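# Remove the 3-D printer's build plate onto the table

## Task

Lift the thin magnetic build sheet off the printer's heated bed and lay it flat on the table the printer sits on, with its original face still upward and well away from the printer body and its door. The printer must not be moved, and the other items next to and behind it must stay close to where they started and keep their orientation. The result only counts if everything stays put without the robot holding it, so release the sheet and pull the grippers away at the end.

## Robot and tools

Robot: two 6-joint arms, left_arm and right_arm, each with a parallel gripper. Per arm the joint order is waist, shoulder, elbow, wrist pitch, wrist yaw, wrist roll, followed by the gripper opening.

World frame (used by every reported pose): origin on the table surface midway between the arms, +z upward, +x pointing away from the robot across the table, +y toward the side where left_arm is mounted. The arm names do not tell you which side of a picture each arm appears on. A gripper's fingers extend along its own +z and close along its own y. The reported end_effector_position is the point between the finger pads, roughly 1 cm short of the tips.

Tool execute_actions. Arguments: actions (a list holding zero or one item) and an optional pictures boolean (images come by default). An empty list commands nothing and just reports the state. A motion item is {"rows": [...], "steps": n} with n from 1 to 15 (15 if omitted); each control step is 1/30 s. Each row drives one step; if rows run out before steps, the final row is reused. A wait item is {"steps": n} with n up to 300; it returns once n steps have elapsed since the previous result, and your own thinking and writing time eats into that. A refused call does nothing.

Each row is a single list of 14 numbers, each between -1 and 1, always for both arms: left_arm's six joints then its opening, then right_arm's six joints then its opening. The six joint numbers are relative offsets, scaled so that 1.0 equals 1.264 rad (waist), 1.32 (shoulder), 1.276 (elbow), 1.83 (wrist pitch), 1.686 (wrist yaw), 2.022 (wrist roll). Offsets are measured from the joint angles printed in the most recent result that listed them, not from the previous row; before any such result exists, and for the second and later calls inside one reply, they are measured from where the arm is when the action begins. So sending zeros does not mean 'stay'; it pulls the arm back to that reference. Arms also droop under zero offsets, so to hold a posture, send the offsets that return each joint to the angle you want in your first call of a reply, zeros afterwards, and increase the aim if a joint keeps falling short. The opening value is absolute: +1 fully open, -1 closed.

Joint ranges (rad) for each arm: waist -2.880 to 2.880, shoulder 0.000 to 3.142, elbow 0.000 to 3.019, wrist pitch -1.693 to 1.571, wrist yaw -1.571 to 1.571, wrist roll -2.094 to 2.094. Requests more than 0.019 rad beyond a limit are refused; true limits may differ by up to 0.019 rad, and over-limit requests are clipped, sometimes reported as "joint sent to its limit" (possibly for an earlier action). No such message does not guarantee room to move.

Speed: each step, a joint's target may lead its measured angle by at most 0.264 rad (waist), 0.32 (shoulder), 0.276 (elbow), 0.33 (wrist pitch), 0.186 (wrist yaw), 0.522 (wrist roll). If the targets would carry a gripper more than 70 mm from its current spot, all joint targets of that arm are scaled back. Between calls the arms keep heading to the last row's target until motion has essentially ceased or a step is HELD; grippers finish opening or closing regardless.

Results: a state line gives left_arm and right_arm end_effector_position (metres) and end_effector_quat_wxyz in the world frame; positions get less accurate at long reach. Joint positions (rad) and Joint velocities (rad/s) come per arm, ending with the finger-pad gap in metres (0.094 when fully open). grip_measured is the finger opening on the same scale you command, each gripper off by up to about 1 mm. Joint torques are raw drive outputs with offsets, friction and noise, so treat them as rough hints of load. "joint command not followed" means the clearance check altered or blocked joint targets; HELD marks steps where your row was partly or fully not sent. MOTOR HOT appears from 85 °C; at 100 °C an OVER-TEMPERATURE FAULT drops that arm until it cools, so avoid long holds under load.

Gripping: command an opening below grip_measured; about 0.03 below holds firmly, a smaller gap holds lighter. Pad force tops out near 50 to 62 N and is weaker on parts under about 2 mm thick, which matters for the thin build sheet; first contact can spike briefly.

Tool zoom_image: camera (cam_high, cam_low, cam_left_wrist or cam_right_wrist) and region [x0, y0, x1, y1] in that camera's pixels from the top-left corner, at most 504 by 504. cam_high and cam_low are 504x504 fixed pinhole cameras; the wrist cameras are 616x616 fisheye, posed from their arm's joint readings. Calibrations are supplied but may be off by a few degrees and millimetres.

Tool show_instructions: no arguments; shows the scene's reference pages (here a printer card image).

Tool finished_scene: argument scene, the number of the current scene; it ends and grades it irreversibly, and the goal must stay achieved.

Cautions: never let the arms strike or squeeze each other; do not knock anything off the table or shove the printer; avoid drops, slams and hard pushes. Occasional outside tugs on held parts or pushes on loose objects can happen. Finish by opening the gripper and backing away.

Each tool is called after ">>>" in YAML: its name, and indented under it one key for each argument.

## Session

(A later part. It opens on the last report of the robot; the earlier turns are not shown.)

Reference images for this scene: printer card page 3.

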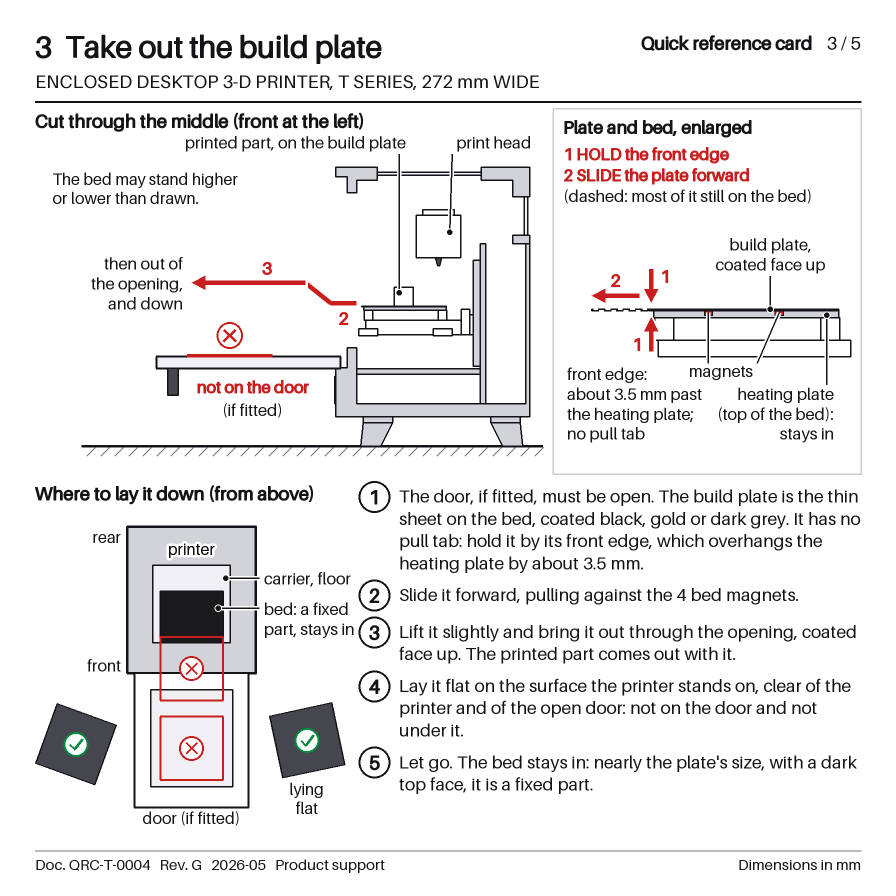

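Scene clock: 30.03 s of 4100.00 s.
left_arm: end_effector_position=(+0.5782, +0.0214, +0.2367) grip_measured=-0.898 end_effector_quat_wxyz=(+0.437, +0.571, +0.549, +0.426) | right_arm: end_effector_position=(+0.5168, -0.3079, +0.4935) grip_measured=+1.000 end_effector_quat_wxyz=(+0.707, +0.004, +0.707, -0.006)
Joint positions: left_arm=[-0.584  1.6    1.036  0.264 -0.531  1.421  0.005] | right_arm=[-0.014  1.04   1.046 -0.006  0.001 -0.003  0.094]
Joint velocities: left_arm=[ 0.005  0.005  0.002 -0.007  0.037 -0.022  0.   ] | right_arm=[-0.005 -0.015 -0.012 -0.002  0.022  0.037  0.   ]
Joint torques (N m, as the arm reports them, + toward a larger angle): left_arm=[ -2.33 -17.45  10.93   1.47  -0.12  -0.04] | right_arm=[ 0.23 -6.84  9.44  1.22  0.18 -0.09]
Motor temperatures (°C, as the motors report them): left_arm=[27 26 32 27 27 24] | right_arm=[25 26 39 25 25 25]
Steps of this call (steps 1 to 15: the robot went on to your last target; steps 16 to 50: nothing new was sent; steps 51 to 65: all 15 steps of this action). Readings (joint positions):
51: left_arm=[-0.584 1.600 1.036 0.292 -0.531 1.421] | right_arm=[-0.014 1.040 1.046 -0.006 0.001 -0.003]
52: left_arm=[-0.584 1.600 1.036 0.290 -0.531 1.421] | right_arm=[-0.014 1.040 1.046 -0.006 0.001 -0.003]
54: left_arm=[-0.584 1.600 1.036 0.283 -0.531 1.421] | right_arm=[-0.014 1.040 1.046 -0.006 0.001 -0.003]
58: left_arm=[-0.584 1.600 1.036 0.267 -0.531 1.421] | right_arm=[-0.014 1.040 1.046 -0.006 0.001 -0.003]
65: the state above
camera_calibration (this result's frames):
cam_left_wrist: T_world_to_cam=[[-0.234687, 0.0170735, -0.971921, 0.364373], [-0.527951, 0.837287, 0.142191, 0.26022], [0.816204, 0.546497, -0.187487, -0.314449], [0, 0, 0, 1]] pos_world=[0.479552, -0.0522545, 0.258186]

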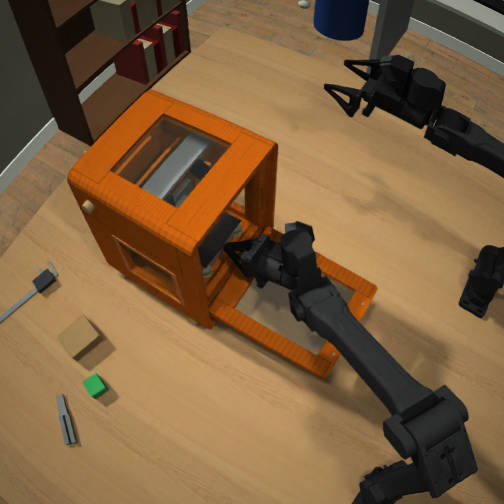

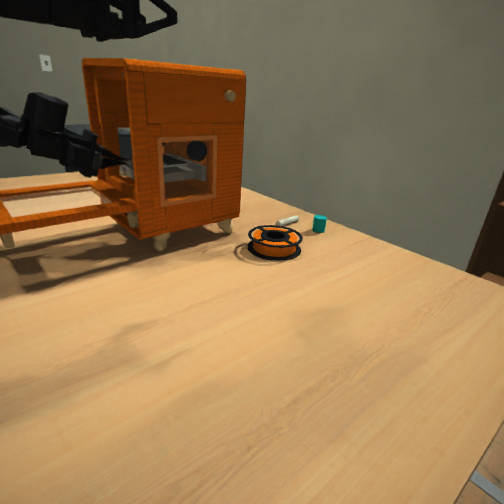

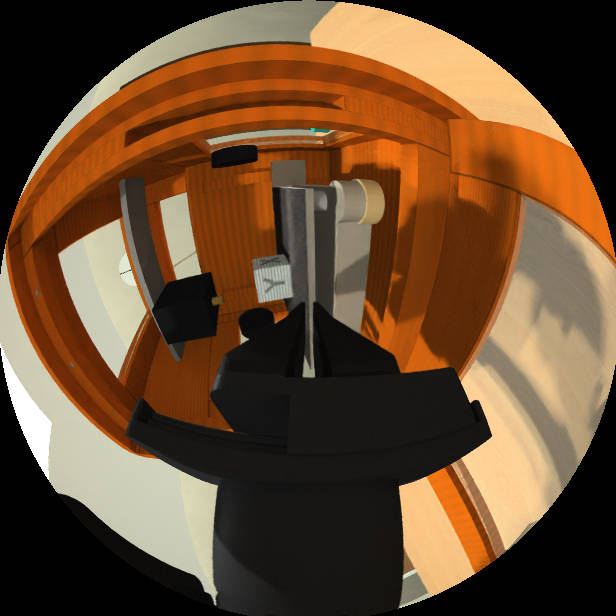

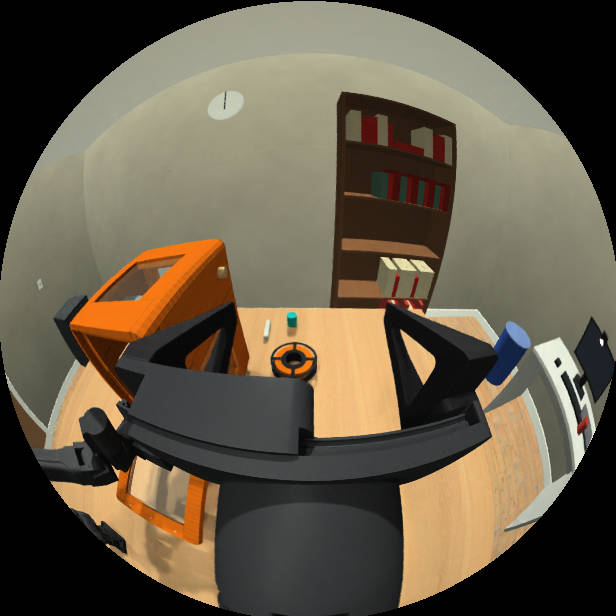

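>>> execute_actions:
  actions:
    - {"rows":[[0.008,0,0.03,0.004,0.003,0,-0.9,0,0,0,0,0,0,1],[0.011,0,0.03,0.004,0.005,0,-0.9,0,0,0,0,0,0,1],[0.013,0,0.03,0.004,0.006,0,-0.9,0,0,0,0,0,0,1],[0.015,0,0.03,0.004,0.008,0,-0.9,0,0,0,0,0,0,1],[0.017,0,0.03,0.004,0.009,0,-0.9,0,0,0,0,0,0,1],[0.019,0,0.03,0.004,0.011,0,-0.9,0,0,0,0,0,0,1],[0.021,0,0.03,0.004,0.012,0,-0.9,0,0,0,0,0,0,1],[0.023,0,0.03,0.004,0.014,0,-0.9,0,0,0,0,0,0,1],[0.025,0,0.03,0.004,0.016,0,-0.9,0,0,0,0,0,0,1],[0.027,0,0.03,0.004,0.018,0,-0.9,0,0,0,0,0,0,1],[0.029,0,0.03,0.004,0.02,0,-0.9,0,0,0,0,0,0,1]]}
  pictures: false

>>> execute_actions:
  actions:
    - {"steps":5}

>>> zoom_image:
  camera: "cam_left_wrist"
  region: [250,240,370,360]

>>> zoom_image:
  camera: "cam_high"
  region: [180,200,280,300]

Scene clock: 34.07 s of 4100.00 s.
left_arm: end_effector_position=(+0.5855, +0.0328, +0.2360) grip_measured=-0.898 end_effector_quat_wxyz=(+0.438, +0.570, +0.552, +0.422) | right_arm: end_effector_position=(+0.5168, -0.3079, +0.4935) grip_measured=+1.000 end_effector_quat_wxyz=(+0.707, +0.004, +0.707, -0.006)
Joint positions: left_arm=[-0.556  1.6    1.036  0.264 -0.502  1.421  0.005] | right_arm=[-0.014  1.04   1.046 -0.006  0.001 -0.003  0.094]
Joint velocities: left_arm=[ 0.034  0.005 -0.012 -0.002 -0.022 -0.037 -0.   ] | right_arm=[-0.024 -0.015 -0.007  0.002 -0.066 -0.051  0.   ]
Joint torques (N m, as the arm reports them, + toward a larger angle): left_arm=[ -2.08 -17.34  10.93   1.97   0.02  -0.03] | right_arm=[ 0.23 -6.88  9.43  1.22  0.17 -0.09]
Motor temperatures (°C, as the motors report them): left_arm=[27 26 32 27 27 24] | right_arm=[25 26 39 25 25 25]
Steps of this call (steps 1 to 15: the robot went on to your last target; steps 16 to 90: nothing new was sent; then 0.53 s passed at rest; steps 91 to 105: all 15 steps of this action). Readings (joint positions):
91: left_arm=[-0.584 1.600 1.036 0.264 -0.531 1.421] | right_arm=[-0.014 1.040 1.046 -0.006 0.001 -0.003]
92: left_arm=[-0.584 1.600 1.036 0.264 -0.528 1.421] | right_arm=[-0.014 1.040 1.046 -0.006 0.001 -0.003]
94: left_arm=[-0.583 1.600 1.036 0.264 -0.523 1.421] | right_arm=[-0.014 1.040 1.046 -0.006 0.001 -0.003]
98: left_arm=[-0.576 1.600 1.036 0.264 -0.513 1.421] | right_arm=[-0.014 1.040 1.046 -0.006 0.001 -0.003]
105: the state above

Scene clock: 34.23 s of 4100.00 s.
left_arm: end_effector_position=(+0.5858, +0.0333, +0.2360) grip_measured=-0.898 end_effector_quat_wxyz=(+0.438, +0.570, +0.552, +0.422) | right_arm: end_effector_position=(+0.5168, -0.3079, +0.4935) grip_measured=+1.000 end_effector_quat_wxyz=(+0.707, +0.004, +0.707, -0.006)
Joint positions: left_arm=[-0.555  1.6    1.036  0.264 -0.501  1.421  0.005] | right_arm=[-0.014  1.04   1.046 -0.006  0.001 -0.003  0.094]
Joint velocities: left_arm=[-0.015 -0.015  0.017 -0.037 -0.022  0.022 -0.   ] | right_arm=[ 0.005 -0.005 -0.002  0.017  0.022 -0.095  0.   ]
Joint torques (N m, as the arm reports them, + toward a larger angle): left_arm=[ -1.81 -17.44  10.91   2.01   0.    -0.03] | right_arm=[ 0.24 -6.89  9.43  1.21  0.18 -0.09]
Motor temperatures (°C, as the motors report them): left_arm=[27 26 32 27 27 24] | right_arm=[25 26 39 25 25 25]
Steps of this call (steps 1 to 5: the robot went on to your last target). Readings (joint positions):
1: left_arm=[-0.555 1.600 1.036 0.264 -0.502 1.421] | right_arm=[-0.014 1.040 1.046 -0.006 0.001 -0.003]
2: left_arm=[-0.555 1.600 1.036 0.264 -0.502 1.421] | right_arm=[-0.014 1.040 1.046 -0.006 0.001 -0.003]
4: left_arm=[-0.555 1.600 1.036 0.264 -0.501 1.421] | right_arm=[-0.014 1.040 1.046 -0.006 0.001 -0.003]
5: the state above
camera_calibration (this result's frames):
cam_left_wrist: T_world_to_cam=[[-0.239427, 0.00962596, -0.970867, 0.367991], [-0.527455, 0.838236, 0.138388, 0.254952], [0.815147, 0.545223, -0.195619, -0.324755], [0, 0, 0, 1]] pos_world=[0.487306, -0.0401881, 0.258459]

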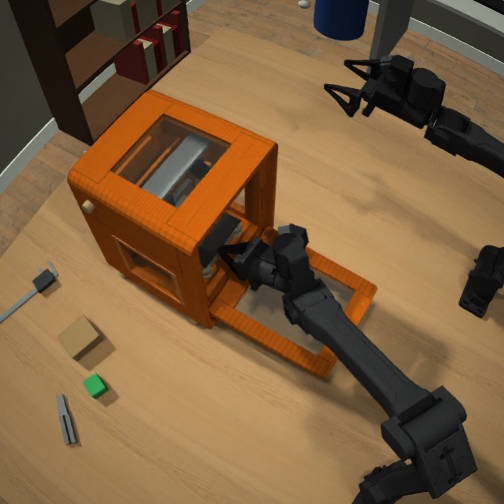

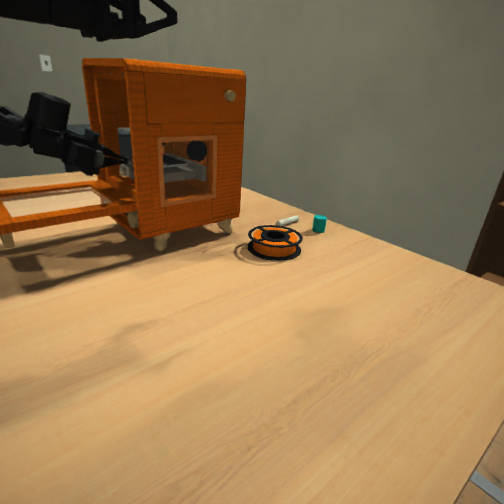

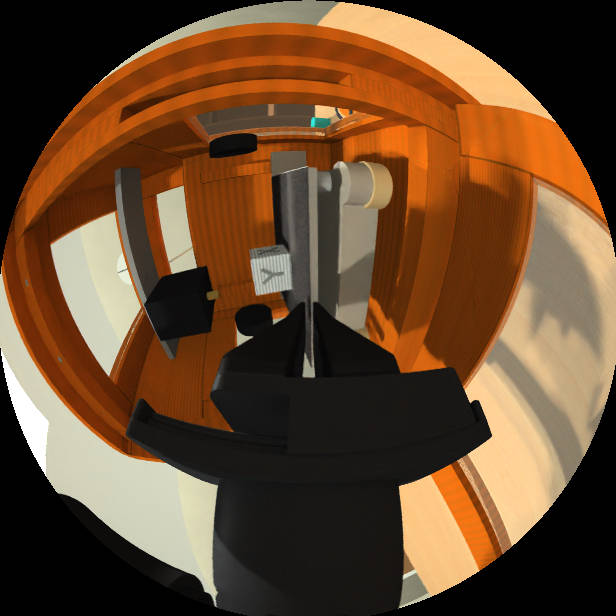

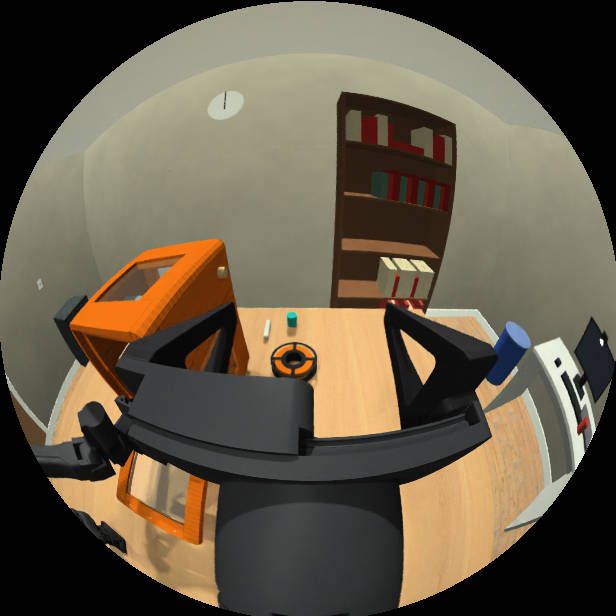

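Region (250, 240, 370, 360) of cam_left_wrist's 616x616 image, scaled by 4.200, with more detail than that image has.

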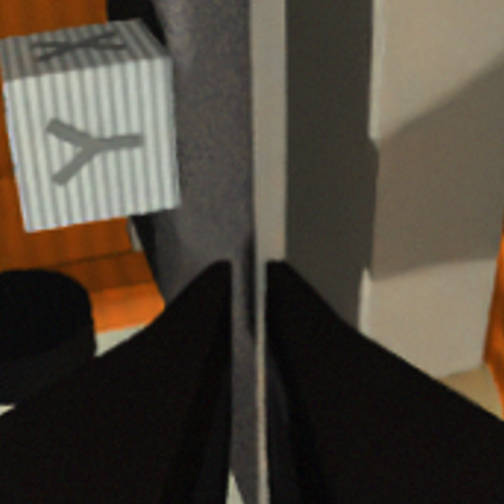

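Region (180, 200, 280, 300) of cam_high's 504x504 image, scaled by 5.040, with more detail than that image has.

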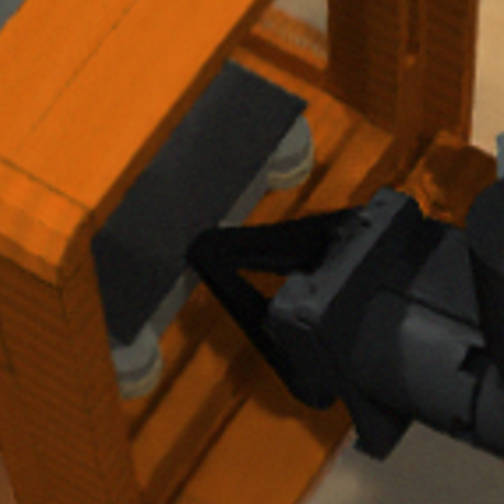

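>>> execute_actions:
  actions:
    - {"rows":[[0.004,0,0.03,-0.0055,0,0,-0.9,0,0,0,0,0,0,1],[0.008,0,0.03,-0.0055,0.002,0,-0.9,0,0,0,0,0,0,1],[0.01,0,0.03,-0.0055,0.004,0,-0.9,0,0,0,0,0,0,1],[0.012,0,0.03,-0.0055,0.005,0,-0.9,0,0,0,0,0,0,1],[0.014,0,0.03,-0.0055,0.007,0,-0.9,0,0,0,0,0,0,1],[0.016,0,0.03,-0.0055,0.008,0,-0.9,0,0,0,0,0,0,1],[0.018,0,0.03,-0.0055,0.01,0,-0.9,0,0,0,0,0,0,1],[0.02,0,0.03,-0.0055,0.012,0,-0.9,0,0,0,0,0,0,1]]}
  pictures: false

>>> execute_actions:
  actions:
    - {"steps":3}

>>> zoom_image:
  camera: "cam_left_wrist"
  region: [250,240,370,360]

Scene clock: 37.17 s of 4100.00 s.
left_arm: end_effector_position=(+0.5883, +0.0370, +0.2344) grip_measured=-0.898 end_effector_quat_wxyz=(+0.438, +0.573, +0.552, +0.418) | right_arm: end_effector_position=(+0.5168, -0.3079, +0.4935) grip_measured=+1.000 end_effector_quat_wxyz=(+0.707, +0.004, +0.707, -0.006)
Joint positions: left_arm=[-0.544  1.6    1.036  0.259 -0.482  1.421  0.005] | right_arm=[-0.014  1.04   1.046 -0.006  0.001 -0.003  0.094]
Joint velocities: left_arm=[ 0.005  0.005  0.012  0.002 -0.037  0.081  0.001] | right_arm=[ 0.005 -0.005  0.007  0.007 -0.007 -0.066  0.   ]
Joint torques (N m, as the arm reports them, + toward a larger angle): left_arm=[ -1.31 -17.47  10.88   1.54  -0.08  -0.05] | right_arm=[ 0.19 -6.88  9.44  1.22  0.18 -0.09]
Motor temperatures (°C, as the motors report them): left_arm=[27 26 32 27 27 24] | right_arm=[25 26 39 25 25 25]
Steps of this call (steps 1 to 15: the robot went on to your last target; steps 16 to 73: nothing new was sent; steps 74 to 88: all 15 steps of this action). Readings (joint positions):
74: left_arm=[-0.555 1.600 1.036 0.263 -0.501 1.421] | right_arm=[-0.014 1.040 1.046 -0.006 0.001 -0.003]
75: left_arm=[-0.555 1.600 1.036 0.262 -0.501 1.421] | right_arm=[-0.014 1.040 1.046 -0.006 0.001 -0.003]
77: left_arm=[-0.555 1.600 1.036 0.260 -0.498 1.421] | right_arm=[-0.014 1.040 1.046 -0.006 0.001 -0.003]
81: left_arm=[-0.550 1.600 1.036 0.260 -0.486 1.421] | right_arm=[-0.014 1.040 1.046 -0.006 0.001 -0.003]
88: the state above

Scene clock: 37.27 s of 4100.00 s.
left_arm: end_effector_position=(+0.5883, +0.0370, +0.2344) grip_measured=-0.898 end_effector_quat_wxyz=(+0.438, +0.573, +0.552, +0.418) | right_arm: end_effector_position=(+0.5168, -0.3079, +0.4935) grip_measured=+1.000 end_effector_quat_wxyz=(+0.707, +0.004, +0.707, -0.006)
Joint positions: left_arm=[-0.544  1.6    1.036  0.259 -0.482  1.421  0.005] | right_arm=[-0.014  1.04   1.046 -0.006  0.001 -0.003  0.094]
Joint velocities: left_arm=[-0.005 -0.005 -0.002  0.012 -0.051 -0.081 -0.001] | right_arm=[-0.015  0.005 -0.007 -0.007  0.051 -0.022  0.   ]
Joint torques (N m, as the arm reports them, + toward a larger angle): left_arm=[ -1.27 -17.61  10.89   1.45  -0.06  -0.03] | right_arm=[ 0.25 -6.82  9.43  1.25  0.18 -0.09]
Motor temperatures (°C, as the motors report them): left_arm=[27 26 32 27 27 24] | right_arm=[25 26 39 25 25 25]
Steps of this call (steps 1 to 3: the robot went on to your last target). Readings (joint positions):
1: left_arm=[-0.544 1.600 1.036 0.259 -0.482 1.421] | right_arm=[-0.014 1.040 1.046 -0.006 0.001 -0.003]
2: left_arm=[-0.544 1.600 1.036 0.259 -0.482 1.421] | right_arm=[-0.014 1.040 1.046 -0.006 0.001 -0.003]
3: the state above
camera_calibration (this result's frames):
cam_left_wrist: T_world_to_cam=[[-0.246297, 0.00907334, -0.969152, 0.370738], [-0.521087, 0.841891, 0.140309, 0.249029], [0.817194, 0.539571, -0.202627, -0.328472], [0, 0, 0, 1]] pos_world=[0.489503, -0.0357851, 0.257803]

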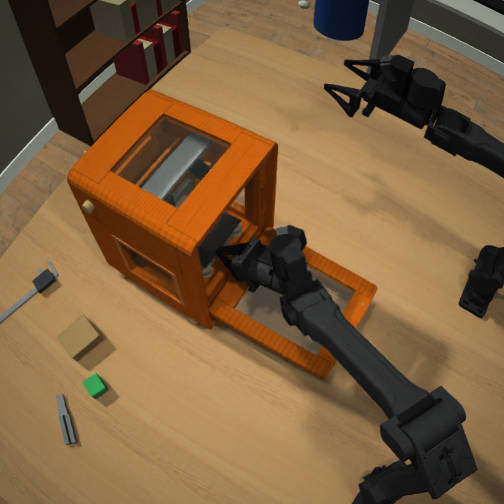

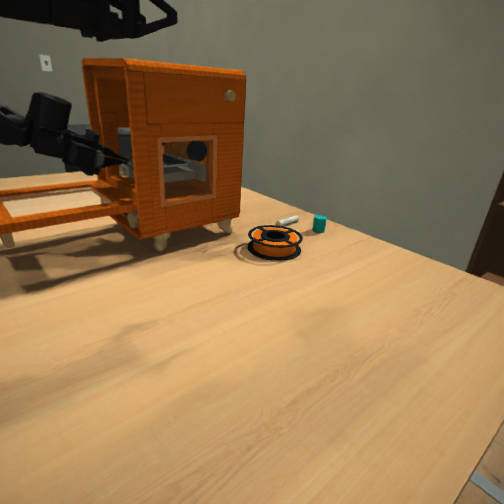

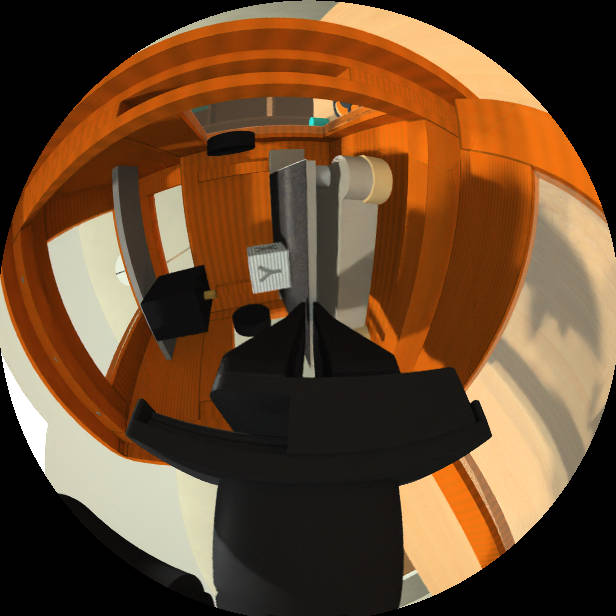

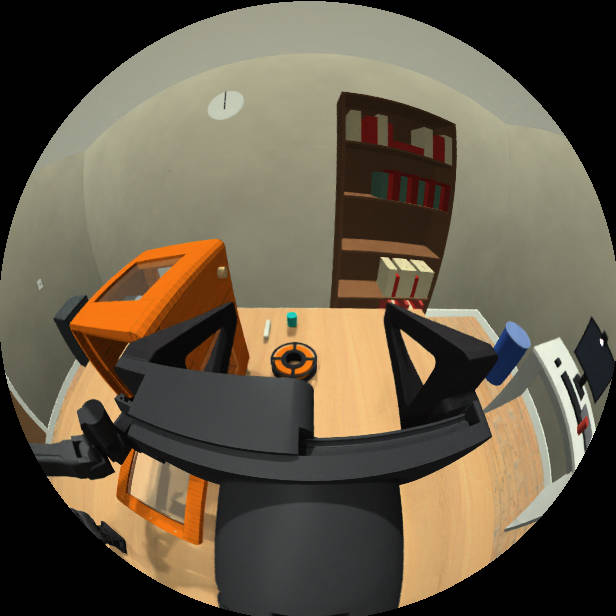

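Region (250, 240, 370, 360) of cam_left_wrist's 616x616 image, scaled by 4.200, with more detail than that image has.

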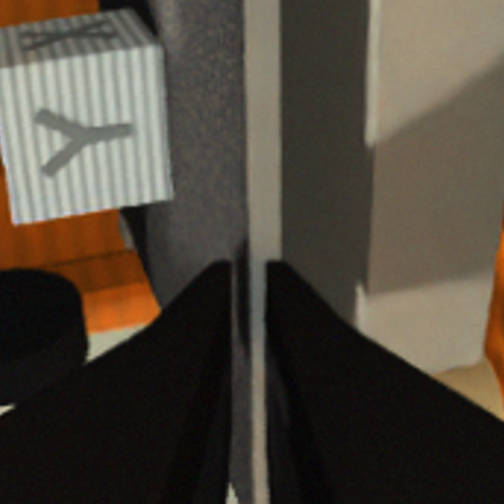

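Contact reached; centred. Close.

>>> execute_actions:
  actions:
    - {"rows":[[0,0,0.03,0.004,0,0,-0.92,0,0,0,0,0,0,1],[0,0,0.03,0.004,0,0,-0.94,0,0,0,0,0,0,1],[0,0,0.03,0.004,0,0,-0.96,0,0,0,0,0,0,1],[0,0,0.03,0.004,0,0,-0.98,0,0,0,0,0,0,1],[0,0,0.03,0.004,0,0,-1,0,0,0,0,0,0,1]],"steps":12}
  pictures: false

Scene clock: 38.70 s of 4100.00 s.
left_arm: end_effector_position=(+0.5882, +0.0370, +0.2347) grip_measured=-0.991 end_effector_quat_wxyz=(+0.438, +0.573, +0.552, +0.418) | right_arm: end_effector_position=(+0.5168, -0.3079, +0.4935) grip_measured=+1.000 end_effector_quat_wxyz=(+0.707, +0.004, +0.707, -0.006)
Joint positions: left_arm=[-0.544  1.6    1.036  0.259 -0.483  1.421  0.   ] | right_arm=[-0.014  1.04   1.046 -0.006  0.001 -0.003  0.094]
Joint velocities: left_arm=[-0.005 -0.005  0.007 -0.012 -0.051  0.022 -0.   ] | right_arm=[-0.005  0.005 -0.002 -0.002  0.007 -0.051  0.   ]
Joint torques (N m, as the arm reports them, + toward a larger angle): left_arm=[ -2.2  -17.34  10.93   1.98  -0.09  -0.04] | right_arm=[ 0.22 -6.89  9.43  1.22  0.17 -0.09]
Motor temperatures (°C, as the motors report them): left_arm=[27 26 32 27 27 24] | right_arm=[25 26 39 25 25 25]
Steps of this call (steps 1 to 15: the robot went on to your last target; steps 16 to 31: nothing new was sent; steps 32 to 43: all 12 steps of this action). Readings (joint positions):
32: left_arm=[-0.544 1.600 1.036 0.259 -0.482 1.421] | right_arm=[-0.014 1.040 1.046 -0.006 0.001 -0.003]
33: left_arm=[-0.544 1.600 1.036 0.259 -0.482 1.421] | right_arm=[-0.014 1.040 1.046 -0.006 0.001 -0.003]
35: left_arm=[-0.544 1.600 1.036 0.259 -0.482 1.421] | right_arm=[-0.014 1.040 1.046 -0.006 0.001 -0.003]
39: left_arm=[-0.544 1.600 1.036 0.259 -0.483 1.421] | right_arm=[-0.014 1.040 1.046 -0.006 0.001 -0.003]
43: the state above

>>> execute_actions:
  actions:
    - {"rows":[[-0.008,-0.015,0,0.01,-0.002,0,-1,0,0,0,0,0,0,1],[-0.01,-0.019,-0.004,0.01,-0.003,0,-1,0,0,0,0,0,0,1],[-0.012,-0.023,-0.009,0.011,-0.0045,0,-1,0,0,0,0,0,0,1],[-0.014,-0.027,-0.014,0.011,-0.006,0,-1,0,0,0,0,0,0,1],[-0.016,-0.031,-0.019,0.012,-0.0075,0,-1,0,0,0,0,0,0,1],[-0.018,-0.035,-0.024,0.012,-0.009,0,-1,0,0,0,0,0,0,1],[-0.02,-0.039,-0.029,0.013,-0.0105,0,-1,0,0,0,0,0,0,1],[-0.022,-0.043,-0.033,0.013,-0.012,0,-1,0,0,0,0,0,0,1],[-0.024,-0.047,-0.038,0.014,-0.0135,0,-1,0,0,0,0,0,0,1],[-0.026,-0.051,-0.043,0.014,-0.015,0,-1,0,0,0,0,0,0,1],[-0.028,-0.055,-0.048,0.015,-0.0165,0,-1,0,0,0,0,0,0,1],[-0.03,-0.059,-0.053,0.015,-0.018,0,-1,0,0,0,0,0,0,1],[-0.032,-0.063,-0.058,0.016,-0.0195,0,-1,0,0,0,0,0,0,1],[-0.034,-0.066,-0.063,0.016,-0.021,0,-1,0,0,0,0,0,0,1],[-0.036,-0.069,-0.067,0.016,-0.0225,0,-1,0,0,0,0,0,0,1]]}
  pictures: false

>>> execute_actions:
  actions:
    - {"steps":10}

>>> zoom_image:
  camera: "cam_high"
  region: [180,200,280,300]

Scene clock: 41.63 s of 4100.00 s.
left_arm: end_effector_position=(+0.5592, +0.0395, +0.2368) grip_measured=-0.992 end_effector_quat_wxyz=(+0.437, +0.572, +0.550, +0.423) | right_arm: end_effector_position=(+0.5168, -0.3079, +0.4935) grip_measured=+1.000 end_effector_quat_wxyz=(+0.707, +0.004, +0.707, -0.006)
Joint positions: left_arm=[-0.573  1.537  0.963  0.272 -0.516  1.421  0.   ] | right_arm=[-0.014  1.04   1.046 -0.006  0.001 -0.003  0.094]
Joint velocities: left_arm=[-0.122 -0.171 -0.154 -0.017 -0.095 -0.095  0.001] | right_arm=[ 0.005  0.005 -0.007 -0.002  0.066  0.066  0.   ]
Joint torques (N m, as the arm reports them, + toward a larger angle): left_arm=[ -3.16 -17.9    7.8    2.35  -0.23  -0.05] | right_arm=[ 0.25 -6.84  9.44  1.22  0.17 -0.09]
Motor temperatures (°C, as the motors report them): left_arm=[27 26 32 27 27 24] | right_arm=[25 26 40 25 25 25]
Steps of this call (steps 1 to 15: the robot went on to your last target; steps 16 to 73: nothing new was sent; steps 74 to 88: all 15 steps of this action). Readings (joint positions):
74: left_arm=[-0.545 1.599 1.036 0.259 -0.484 1.421] | right_arm=[-0.014 1.040 1.046 -0.006 0.001 -0.003]
75: left_arm=[-0.545 1.599 1.035 0.259 -0.485 1.421] | right_arm=[-0.014 1.040 1.046 -0.006 0.001 -0.003]
77: left_arm=[-0.546 1.598 1.033 0.261 -0.485 1.421] | right_arm=[-0.014 1.040 1.046 -0.006 0.001 -0.003]
81: left_arm=[-0.547 1.593 1.022 0.271 -0.493 1.421] | right_arm=[-0.014 1.040 1.046 -0.006 0.001 -0.003]
88: the state above

Scene clock: 41.97 s of 4100.00 s.
left_arm: end_effector_position=(+0.5540, +0.0373, +0.2382) grip_measured=-0.993 end_effector_quat_wxyz=(+0.439, +0.574, +0.548, +0.422) | right_arm: end_effector_position=(+0.5168, -0.3079, +0.4935) grip_measured=+1.000 end_effector_quat_wxyz=(+0.707, +0.004, +0.707, -0.006)
Joint positions: left_arm=[-0.581  1.527  0.953  0.272 -0.518  1.421  0.   ] | right_arm=[-0.014  1.04   1.046 -0.006  0.001 -0.003  0.094]
Joint velocities: left_arm=[ 0.005 -0.015  0.002 -0.007 -0.007 -0.081  0.001] | right_arm=[-0.005  0.005 -0.007  0.007  0.007  0.007  0.   ]
Joint torques (N m, as the arm reports them, + toward a larger angle): left_arm=[ -3.04 -17.61   7.9    2.35  -0.22  -0.05] | right_arm=[ 0.32 -6.88  9.43  1.2   0.17 -0.09]
Motor temperatures (°C, as the motors report them): left_arm=[27 26 32 27 27 24] | right_arm=[25 26 40 25 25 25]
Steps of this call (steps 1 to 10: the robot went on to your last target). Readings (joint positions):
1: left_arm=[-0.576 1.532 0.958 0.272 -0.517 1.421] | right_arm=[-0.014 1.040 1.046 -0.006 0.001 -0.003]
2: left_arm=[-0.579 1.529 0.955 0.272 -0.517 1.421] | right_arm=[-0.014 1.040 1.046 -0.006 0.001 -0.003]
4: left_arm=[-0.581 1.527 0.953 0.272 -0.518 1.421] | right_arm=[-0.014 1.040 1.046 -0.006 0.001 -0.003]
8: left_arm=[-0.581 1.527 0.953 0.272 -0.518 1.421] | right_arm=[-0.014 1.040 1.046 -0.006 0.001 -0.003]
10: the state above
camera_calibration (this result's frames):
cam_left_wrist: T_world_to_cam=[[-0.237207, 0.0165637, -0.971318, 0.361137], [-0.51972, 0.842573, 0.14129, 0.229367], [0.820746, 0.538328, -0.191255, -0.304433], [0, 0, 0, 1]] pos_world=[0.454733, -0.0353552, 0.260147]

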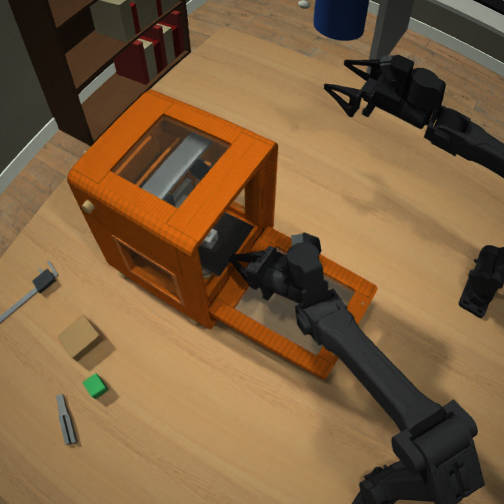

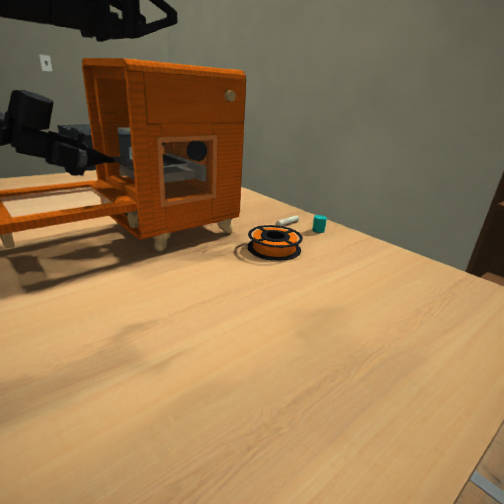

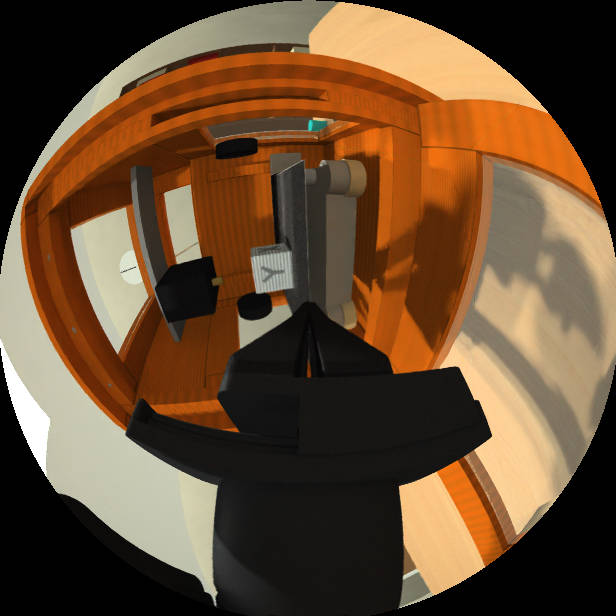

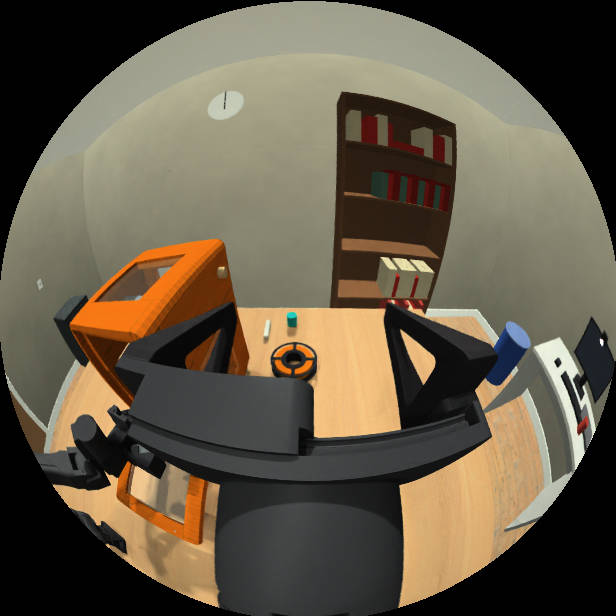

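Region (180, 200, 280, 300) of cam_high's 504x504 image, scaled by 5.040, with more detail than that image has.

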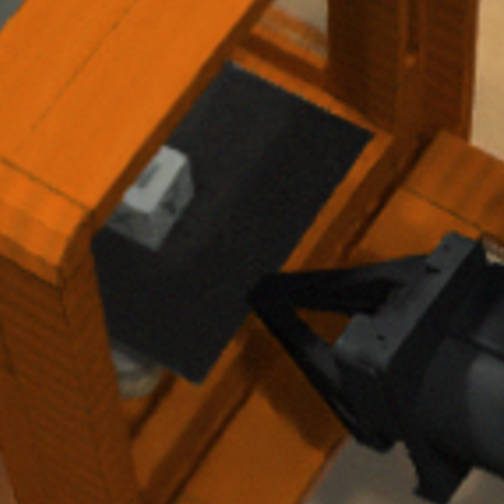

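>>> execute_actions:
  actions:
    - {"rows":[[0,0,0.02,0,0,0,-0.97,0,0,0,0,0,0,1],[0,0,0.02,0,0,0,-0.93,0,0,0,0,0,0,1],[0,0,0.02,0,0,0,-0.89,0,0,0,0,0,0,1],[0,0,0.02,0,0,0,-0.85,0,0,0,0,0,0,1],[0,0,0.02,0,0,0,-0.78,0,0,0,0,0,0,1],[0,0,0.02,0,0,0,-0.68,0,0,0,0,0,0,1],[0,0,0.02,0,0,0,-0.55,0,0,0,0,0,0,1],[0,0.005,0.02,0.008,0,0,-0.45,0,0,0,0,0,0,1]],"steps":10}
  pictures: false

>>> execute_actions:
  actions:
    - {"rows":[[-0.008,0.011,0.02,0.013,-0.002,0.008,-0.45,0,0,0,0,0,0,1],[-0.008,0.015,0.02,0.018,-0.003,0.01,-0.45,0,0,0,0,0,0,1],[-0.009,0.019,0.02,0.025,-0.003,0.012,-0.45,0,0,0,0,0,0,1],[-0.009,0.023,0.02,0.032,-0.004,0.014,-0.45,0,0,0,0,0,0,1],[-0.01,0.027,0.02,0.04,-0.005,0.016,-0.45,0,0,0,0,0,0,1],[-0.01,0.031,0.02,0.048,-0.005,0.018,-0.45,0,0,0,0,0,0,1],[-0.011,0.035,0.02,0.056,-0.006,0.02,-0.45,0,0,0,0,0,0,1],[-0.011,0.039,0.02,0.064,-0.007,0.022,-0.45,0,0,0,0,0,0,1],[-0.012,0.043,0.02,0.072,-0.007,0.024,-0.45,0,0,0,0,0,0,1],[-0.012,0.047,0.02,0.08,-0.008,0.026,-0.45,0,0,0,0,0,0,1],[-0.013,0.051,0.02,0.088,-0.009,0.028,-0.45,0,0,0,0,0,0,1],[-0.013,0.054,0.02,0.096,-0.009,0.03,-0.45,0,0,0,0,0,0,1],[-0.013,0.057,0.02,0.103,-0.01,0.032,-0.45,0,0,0,0,0,0,1],[-0.013,0.06,0.02,0.109,-0.011,0.034,-0.45,0,0,0,0,0,0,1],[-0.013,0.062,0.02,0.1126,-0.011,0.035,-0.45,0,0,0,0,0,0,1]]}
  pictures: false

>>> execute_actions:
  actions:
    - {"steps":8}
  pictures: false

Scene clock: 46.73 s of 4100.00 s.
left_arm: end_effector_position=(+0.5540, +0.0373, +0.2382) grip_measured=-0.455 end_effector_quat_wxyz=(+0.439, +0.574, +0.548, +0.422) | right_arm: end_effector_position=(+0.5168, -0.3079, +0.4935) grip_measured=+1.000 end_effector_quat_wxyz=(+0.707, +0.004, +0.707, -0.006)
Joint positions: left_arm=[-0.581  1.527  0.953  0.272 -0.518  1.421  0.026] | right_arm=[-0.014  1.04   1.046 -0.006  0.001 -0.003  0.094]
Joint velocities: left_arm=[-0.005 -0.015  0.002 -0.017 -0.022  0.022  0.006] | right_arm=[-0.015 -0.015  0.002 -0.002 -0.066  0.007  0.   ]
Joint torques (N m, as the arm reports them, + toward a larger angle): left_arm=[ -2.25 -15.14   9.95   2.31  -0.12  -0.04] | right_arm=[ 0.22 -6.82  9.44  1.21  0.18 -0.09]
Motor temperatures (°C, as the motors report them): left_arm=[27 27 31 27 27 24] | right_arm=[25 26 40 25 25 25]
Steps of this call (steps 1 to 30: the robot went on to your last target; steps 31 to 90: nothing new was sent; then 1.43 s passed at rest; steps 91 to 100: all 10 steps of this action). Readings (joint positions):
91: left_arm=[-0.581 1.527 0.953 0.272 -0.518 1.421] | right_arm=[-0.014 1.040 1.046 -0.006 0.001 -0.003]
92: left_arm=[-0.581 1.527 0.953 0.272 -0.518 1.421] | right_arm=[-0.014 1.040 1.046 -0.006 0.001 -0.003]
94: left_arm=[-0.581 1.527 0.953 0.272 -0.518 1.421] | right_arm=[-0.014 1.040 1.046 -0.006 0.001 -0.003]
98: left_arm=[-0.581 1.527 0.953 0.272 -0.518 1.421] | right_arm=[-0.014 1.040 1.046 -0.006 0.001 -0.003]
100: the state above

Scene clock: 47.23 s of 4100.00 s.
left_arm: end_effector_position=(+0.5667, +0.0284, +0.2351) grip_measured=-0.452 end_effector_quat_wxyz=(+0.466, +0.552, +0.530, +0.444) | right_arm: end_effector_position=(+0.5168, -0.3079, +0.4935) grip_measured=+1.000 end_effector_quat_wxyz=(+0.707, +0.004, +0.707, -0.006)
Joint positions: left_arm=[-0.586  1.593  0.953  0.44  -0.533  1.464  0.026] | right_arm=[-0.014  1.04   1.046 -0.006  0.001 -0.003  0.094]
Joint velocities: left_arm=[-0.015  0.122 -0.017  0.305 -0.007  0.081  0.001] | right_arm=[-0.005 -0.015 -0.002 -0.012 -0.066 -0.022  0.   ]
Joint torques (N m, as the arm reports them, + toward a larger angle): left_arm=[ -2.93 -16.07   9.7    2.33  -0.22   0.06] | right_arm=[ 0.25 -6.78  9.43  1.21  0.18 -0.09]
Motor temperatures (°C, as the motors report them): left_arm=[27 27 31 27 27 24] | right_arm=[25 26 40 25 25 25]
Steps of this call (steps 1 to 15: all 15 steps of this action). Readings (joint positions):
1: left_arm=[-0.581 1.527 0.953 0.272 -0.518 1.422] | right_arm=[-0.014 1.040 1.046 -0.006 0.001 -0.003]
2: left_arm=[-0.581 1.527 0.953 0.277 -0.519 1.423] | right_arm=[-0.014 1.040 1.046 -0.006 0.001 -0.003]
4: left_arm=[-0.581 1.531 0.953 0.293 -0.521 1.426] | right_arm=[-0.014 1.040 1.046 -0.006 0.001 -0.003]
8: left_arm=[-0.582 1.551 0.953 0.345 -0.526 1.438] | right_arm=[-0.014 1.040 1.046 -0.006 0.001 -0.003]
15: the state above

Scene clock: 47.50 s of 4100.00 s.
left_arm: end_effector_position=(+0.5680, +0.0271, +0.2348) grip_measured=-0.452 end_effector_quat_wxyz=(+0.468, +0.551, +0.526, +0.448) | right_arm: end_effector_position=(+0.5168, -0.3079, +0.4935) grip_measured=+1.000 end_effector_quat_wxyz=(+0.707, +0.004, +0.707, -0.006)
Joint positions: left_arm=[-0.586  1.601  0.953  0.46  -0.534  1.476  0.026] | right_arm=[-0.014  1.04   1.046 -0.006  0.001 -0.003  0.094]
Joint velocities: left_arm=[-0.005 -0.015 -0.007 -0.012  0.066  0.051  0.   ] | right_arm=[-0.015 -0.005 -0.022  0.002 -0.007 -0.022  0.   ]
Joint torques (N m, as the arm reports them, + toward a larger angle): left_arm=[ -3.07 -16.13   9.64   2.42  -0.21   0.07] | right_arm=[ 0.19 -6.87  9.42  1.23  0.17 -0.09]
Motor temperatures (°C, as the motors report them): left_arm=[27 27 31 27 27 24] | right_arm=[25 26 40 25 25 25]
Steps of this call (steps 1 to 8: the robot went on to your last target). Readings (joint positions):
1: left_arm=[-0.586 1.597 0.953 0.448 -0.533 1.467] | right_arm=[-0.014 1.040 1.046 -0.006 0.001 -0.003]
2: left_arm=[-0.586 1.600 0.953 0.453 -0.533 1.469] | right_arm=[-0.014 1.040 1.046 -0.006 0.001 -0.003]
4: left_arm=[-0.586 1.601 0.953 0.457 -0.533 1.473] | right_arm=[-0.014 1.040 1.046 -0.006 0.001 -0.003]
8: the state above

Tracks well. Second half.

>>> execute_actions:
  actions:
    - {"rows":[[-0.008,0.011,0.02,0.013,-0.002,0.008,-0.5,0,0,0,0,0,0,1],[-0.009,0.015,0.02,0.018,-0.003,0.01,-0.5,0,0,0,0,0,0,1],[-0.01,0.019,0.02,0.025,-0.003,0.012,-0.55,0,0,0,0,0,0,1],[-0.011,0.023,0.02,0.032,-0.004,0.014,-0.55,0,0,0,0,0,0,1],[-0.011,0.027,0.02,0.04,-0.005,0.016,-0.6,0,0,0,0,0,0,1],[-0.012,0.031,0.02,0.048,-0.005,0.018,-0.6,0,0,0,0,0,0,1],[-0.013,0.035,0.02,0.056,-0.006,0.02,-0.6,0,0,0,0,0,0,1],[-0.013,0.039,0.02,0.064,-0.007,0.022,-0.6,0,0,0,0,0,0,1],[-0.014,0.043,0.02,0.072,-0.007,0.024,-0.6,0,0,0,0,0,0,1],[-0.015,0.047,0.02,0.08,-0.008,0.026,-0.6,0,0,0,0,0,0,1],[-0.015,0.051,0.02,0.088,-0.009,0.028,-0.6,0,0,0,0,0,0,1],[-0.016,0.054,0.02,0.096,-0.009,0.03,-0.6,0,0,0,0,0,0,1],[-0.016,0.057,0.02,0.103,-0.01,0.032,-0.6,0,0,0,0,0,0,1],[-0.016,0.059,0.02,0.109,-0.011,0.034,-0.6,0,0,0,0,0,0,1],[-0.016,0.06,0.02,0.1126,-0.011,0.035,-0.6,0,0,0,0,0,0,1]]}
  pictures: false

>>> execute_actions:
  actions:
    - {"steps":8}

>>> zoom_image:
  camera: "cam_left_wrist"
  region: [200,160,420,380]

Scene clock: 50.40 s of 4100.00 s.
left_arm: end_effector_position=(+0.5755, +0.0179, +0.2316) grip_measured=-0.598 end_effector_quat_wxyz=(+0.494, +0.528, +0.508, +0.468) | right_arm: end_effector_position=(+0.5168, -0.3079, +0.4935) grip_measured=+1.000 end_effector_quat_wxyz=(+0.707, +0.004, +0.707, -0.006)
Joint positions: left_arm=[-0.595  1.667  0.953  0.628 -0.548  1.519  0.019] | right_arm=[-0.014  1.04   1.046 -0.006  0.001 -0.003  0.094]
Joint velocities: left_arm=[-0.024  0.122 -0.002  0.305 -0.037  0.007 -0.   ] | right_arm=[-0.015 -0.005 -0.012 -0.007 -0.022 -0.037  0.   ]
Joint torques (N m, as the arm reports them, + toward a larger angle): left_arm=[ -2.97 -17.02   9.33   2.32  -0.19   0.07] | right_arm=[ 0.2  -6.82  9.42  1.23  0.17 -0.09]
Motor temperatures (°C, as the motors report them): left_arm=[27 27 31 27 27 24] | right_arm=[25 26 40 25 25 25]
Steps of this call (steps 1 to 30: the robot went on to your last target; steps 31 to 72: nothing new was sent; steps 73 to 87: all 15 steps of this action). Readings (joint positions):
73: left_arm=[-0.586 1.601 0.953 0.461 -0.534 1.479] | right_arm=[-0.014 1.040 1.046 -0.006 0.001 -0.003]
74: left_arm=[-0.586 1.602 0.953 0.465 -0.535 1.479] | right_arm=[-0.014 1.040 1.046 -0.006 0.001 -0.003]
76: left_arm=[-0.586 1.606 0.953 0.482 -0.536 1.483] | right_arm=[-0.014 1.040 1.046 -0.006 0.001 -0.003]
80: left_arm=[-0.588 1.625 0.953 0.533 -0.541 1.494] | right_arm=[-0.014 1.040 1.046 -0.006 0.001 -0.003]
87: the state above

Scene clock: 50.67 s of 4100.00 s.
left_arm: end_effector_position=(+0.5762, +0.0170, +0.2322) grip_measured=-0.598 end_effector_quat_wxyz=(+0.496, +0.526, +0.504, +0.473) | right_arm: end_effector_position=(+0.5168, -0.3079, +0.4935) grip_measured=+1.000 end_effector_quat_wxyz=(+0.707, +0.004, +0.707, -0.006)
Joint positions: left_arm=[-0.596  1.674  0.953  0.649 -0.549  1.531  0.019] | right_arm=[-0.014  1.04   1.046 -0.006  0.001 -0.003  0.094]
Joint velocities: left_arm=[-0.015 -0.015 -0.007 -0.007 -0.037 -0.007 -0.001] | right_arm=[ 0.015 -0.005 -0.022  0.002 -0.095 -0.022  0.   ]
Joint torques (N m, as the arm reports them, + toward a larger angle): left_arm=[ -3.11 -16.9    9.22   2.44  -0.18   0.07] | right_arm=[ 0.22 -6.84  9.43  1.22  0.18 -0.09]
Motor temperatures (°C, as the motors report them): left_arm=[27 27 31 27 27 24] | right_arm=[25 26 40 25 25 25]
Steps of this call (steps 1 to 8: the robot went on to your last target). Readings (joint positions):
1: left_arm=[-0.595 1.671 0.953 0.636 -0.548 1.522] | right_arm=[-0.014 1.040 1.046 -0.006 0.001 -0.003]
2: left_arm=[-0.596 1.673 0.953 0.641 -0.548 1.524] | right_arm=[-0.014 1.040 1.046 -0.006 0.001 -0.003]
4: left_arm=[-0.596 1.674 0.953 0.645 -0.549 1.528] | right_arm=[-0.014 1.040 1.046 -0.006 0.001 -0.003]
8: the state above
camera_calibration (this result's frames):
cam_left_wrist: T_world_to_cam=[[-0.0403267, 0.00273687, -0.999183, 0.254144], [-0.534182, 0.845033, 0.023874, 0.294376], [0.844407, 0.534708, -0.0326154, -0.363277], [0, 0, 0, 1]] pos_world=[0.474253, -0.0552062, 0.23506]

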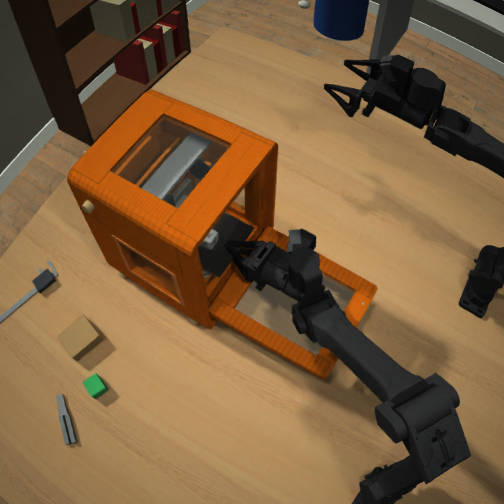

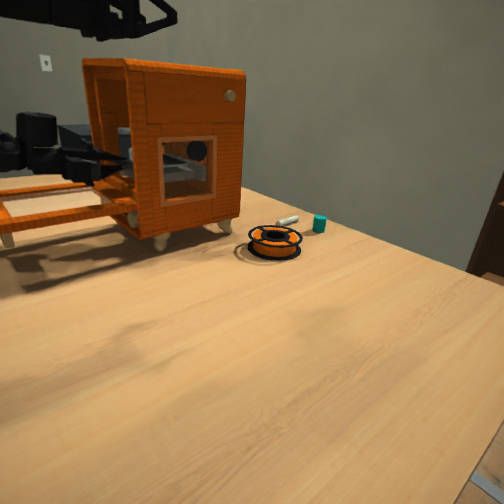

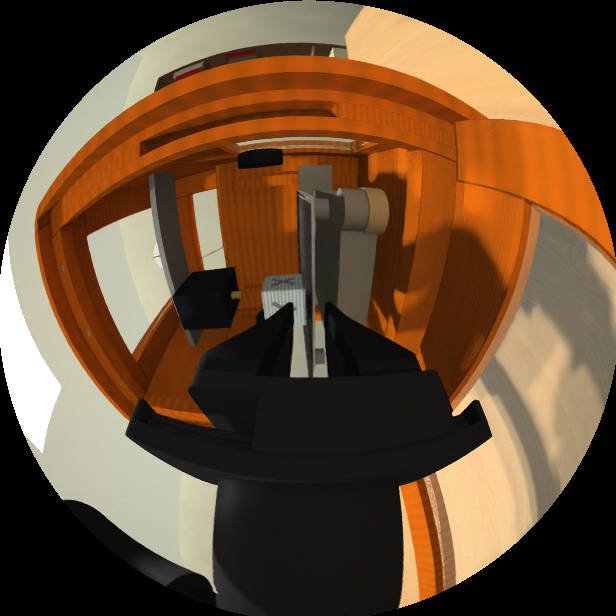

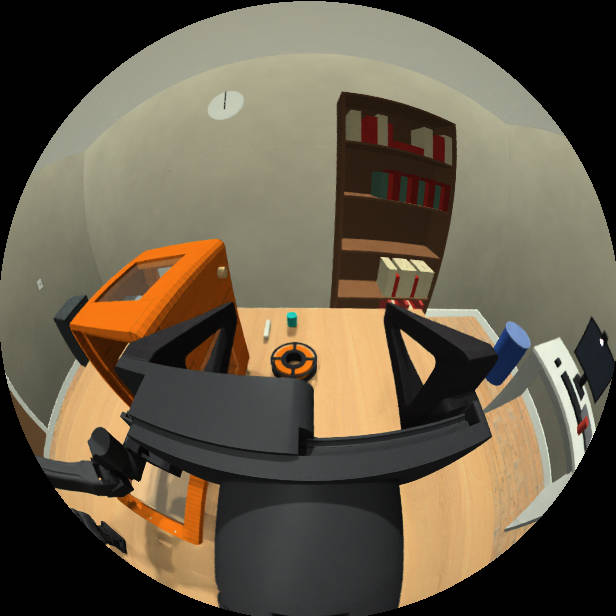

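Region (200, 160, 420, 380) of cam_left_wrist's 616x616 image, scaled by 2.291, with more detail than that image has.

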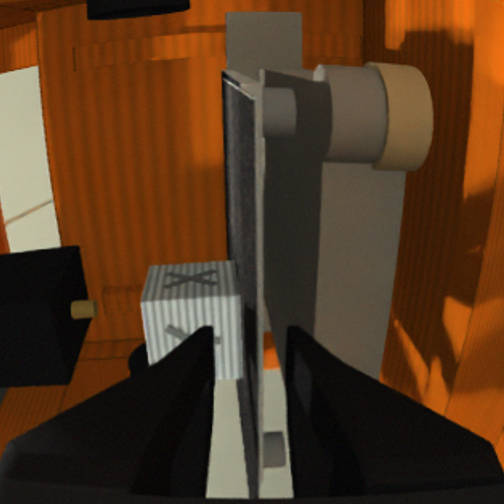

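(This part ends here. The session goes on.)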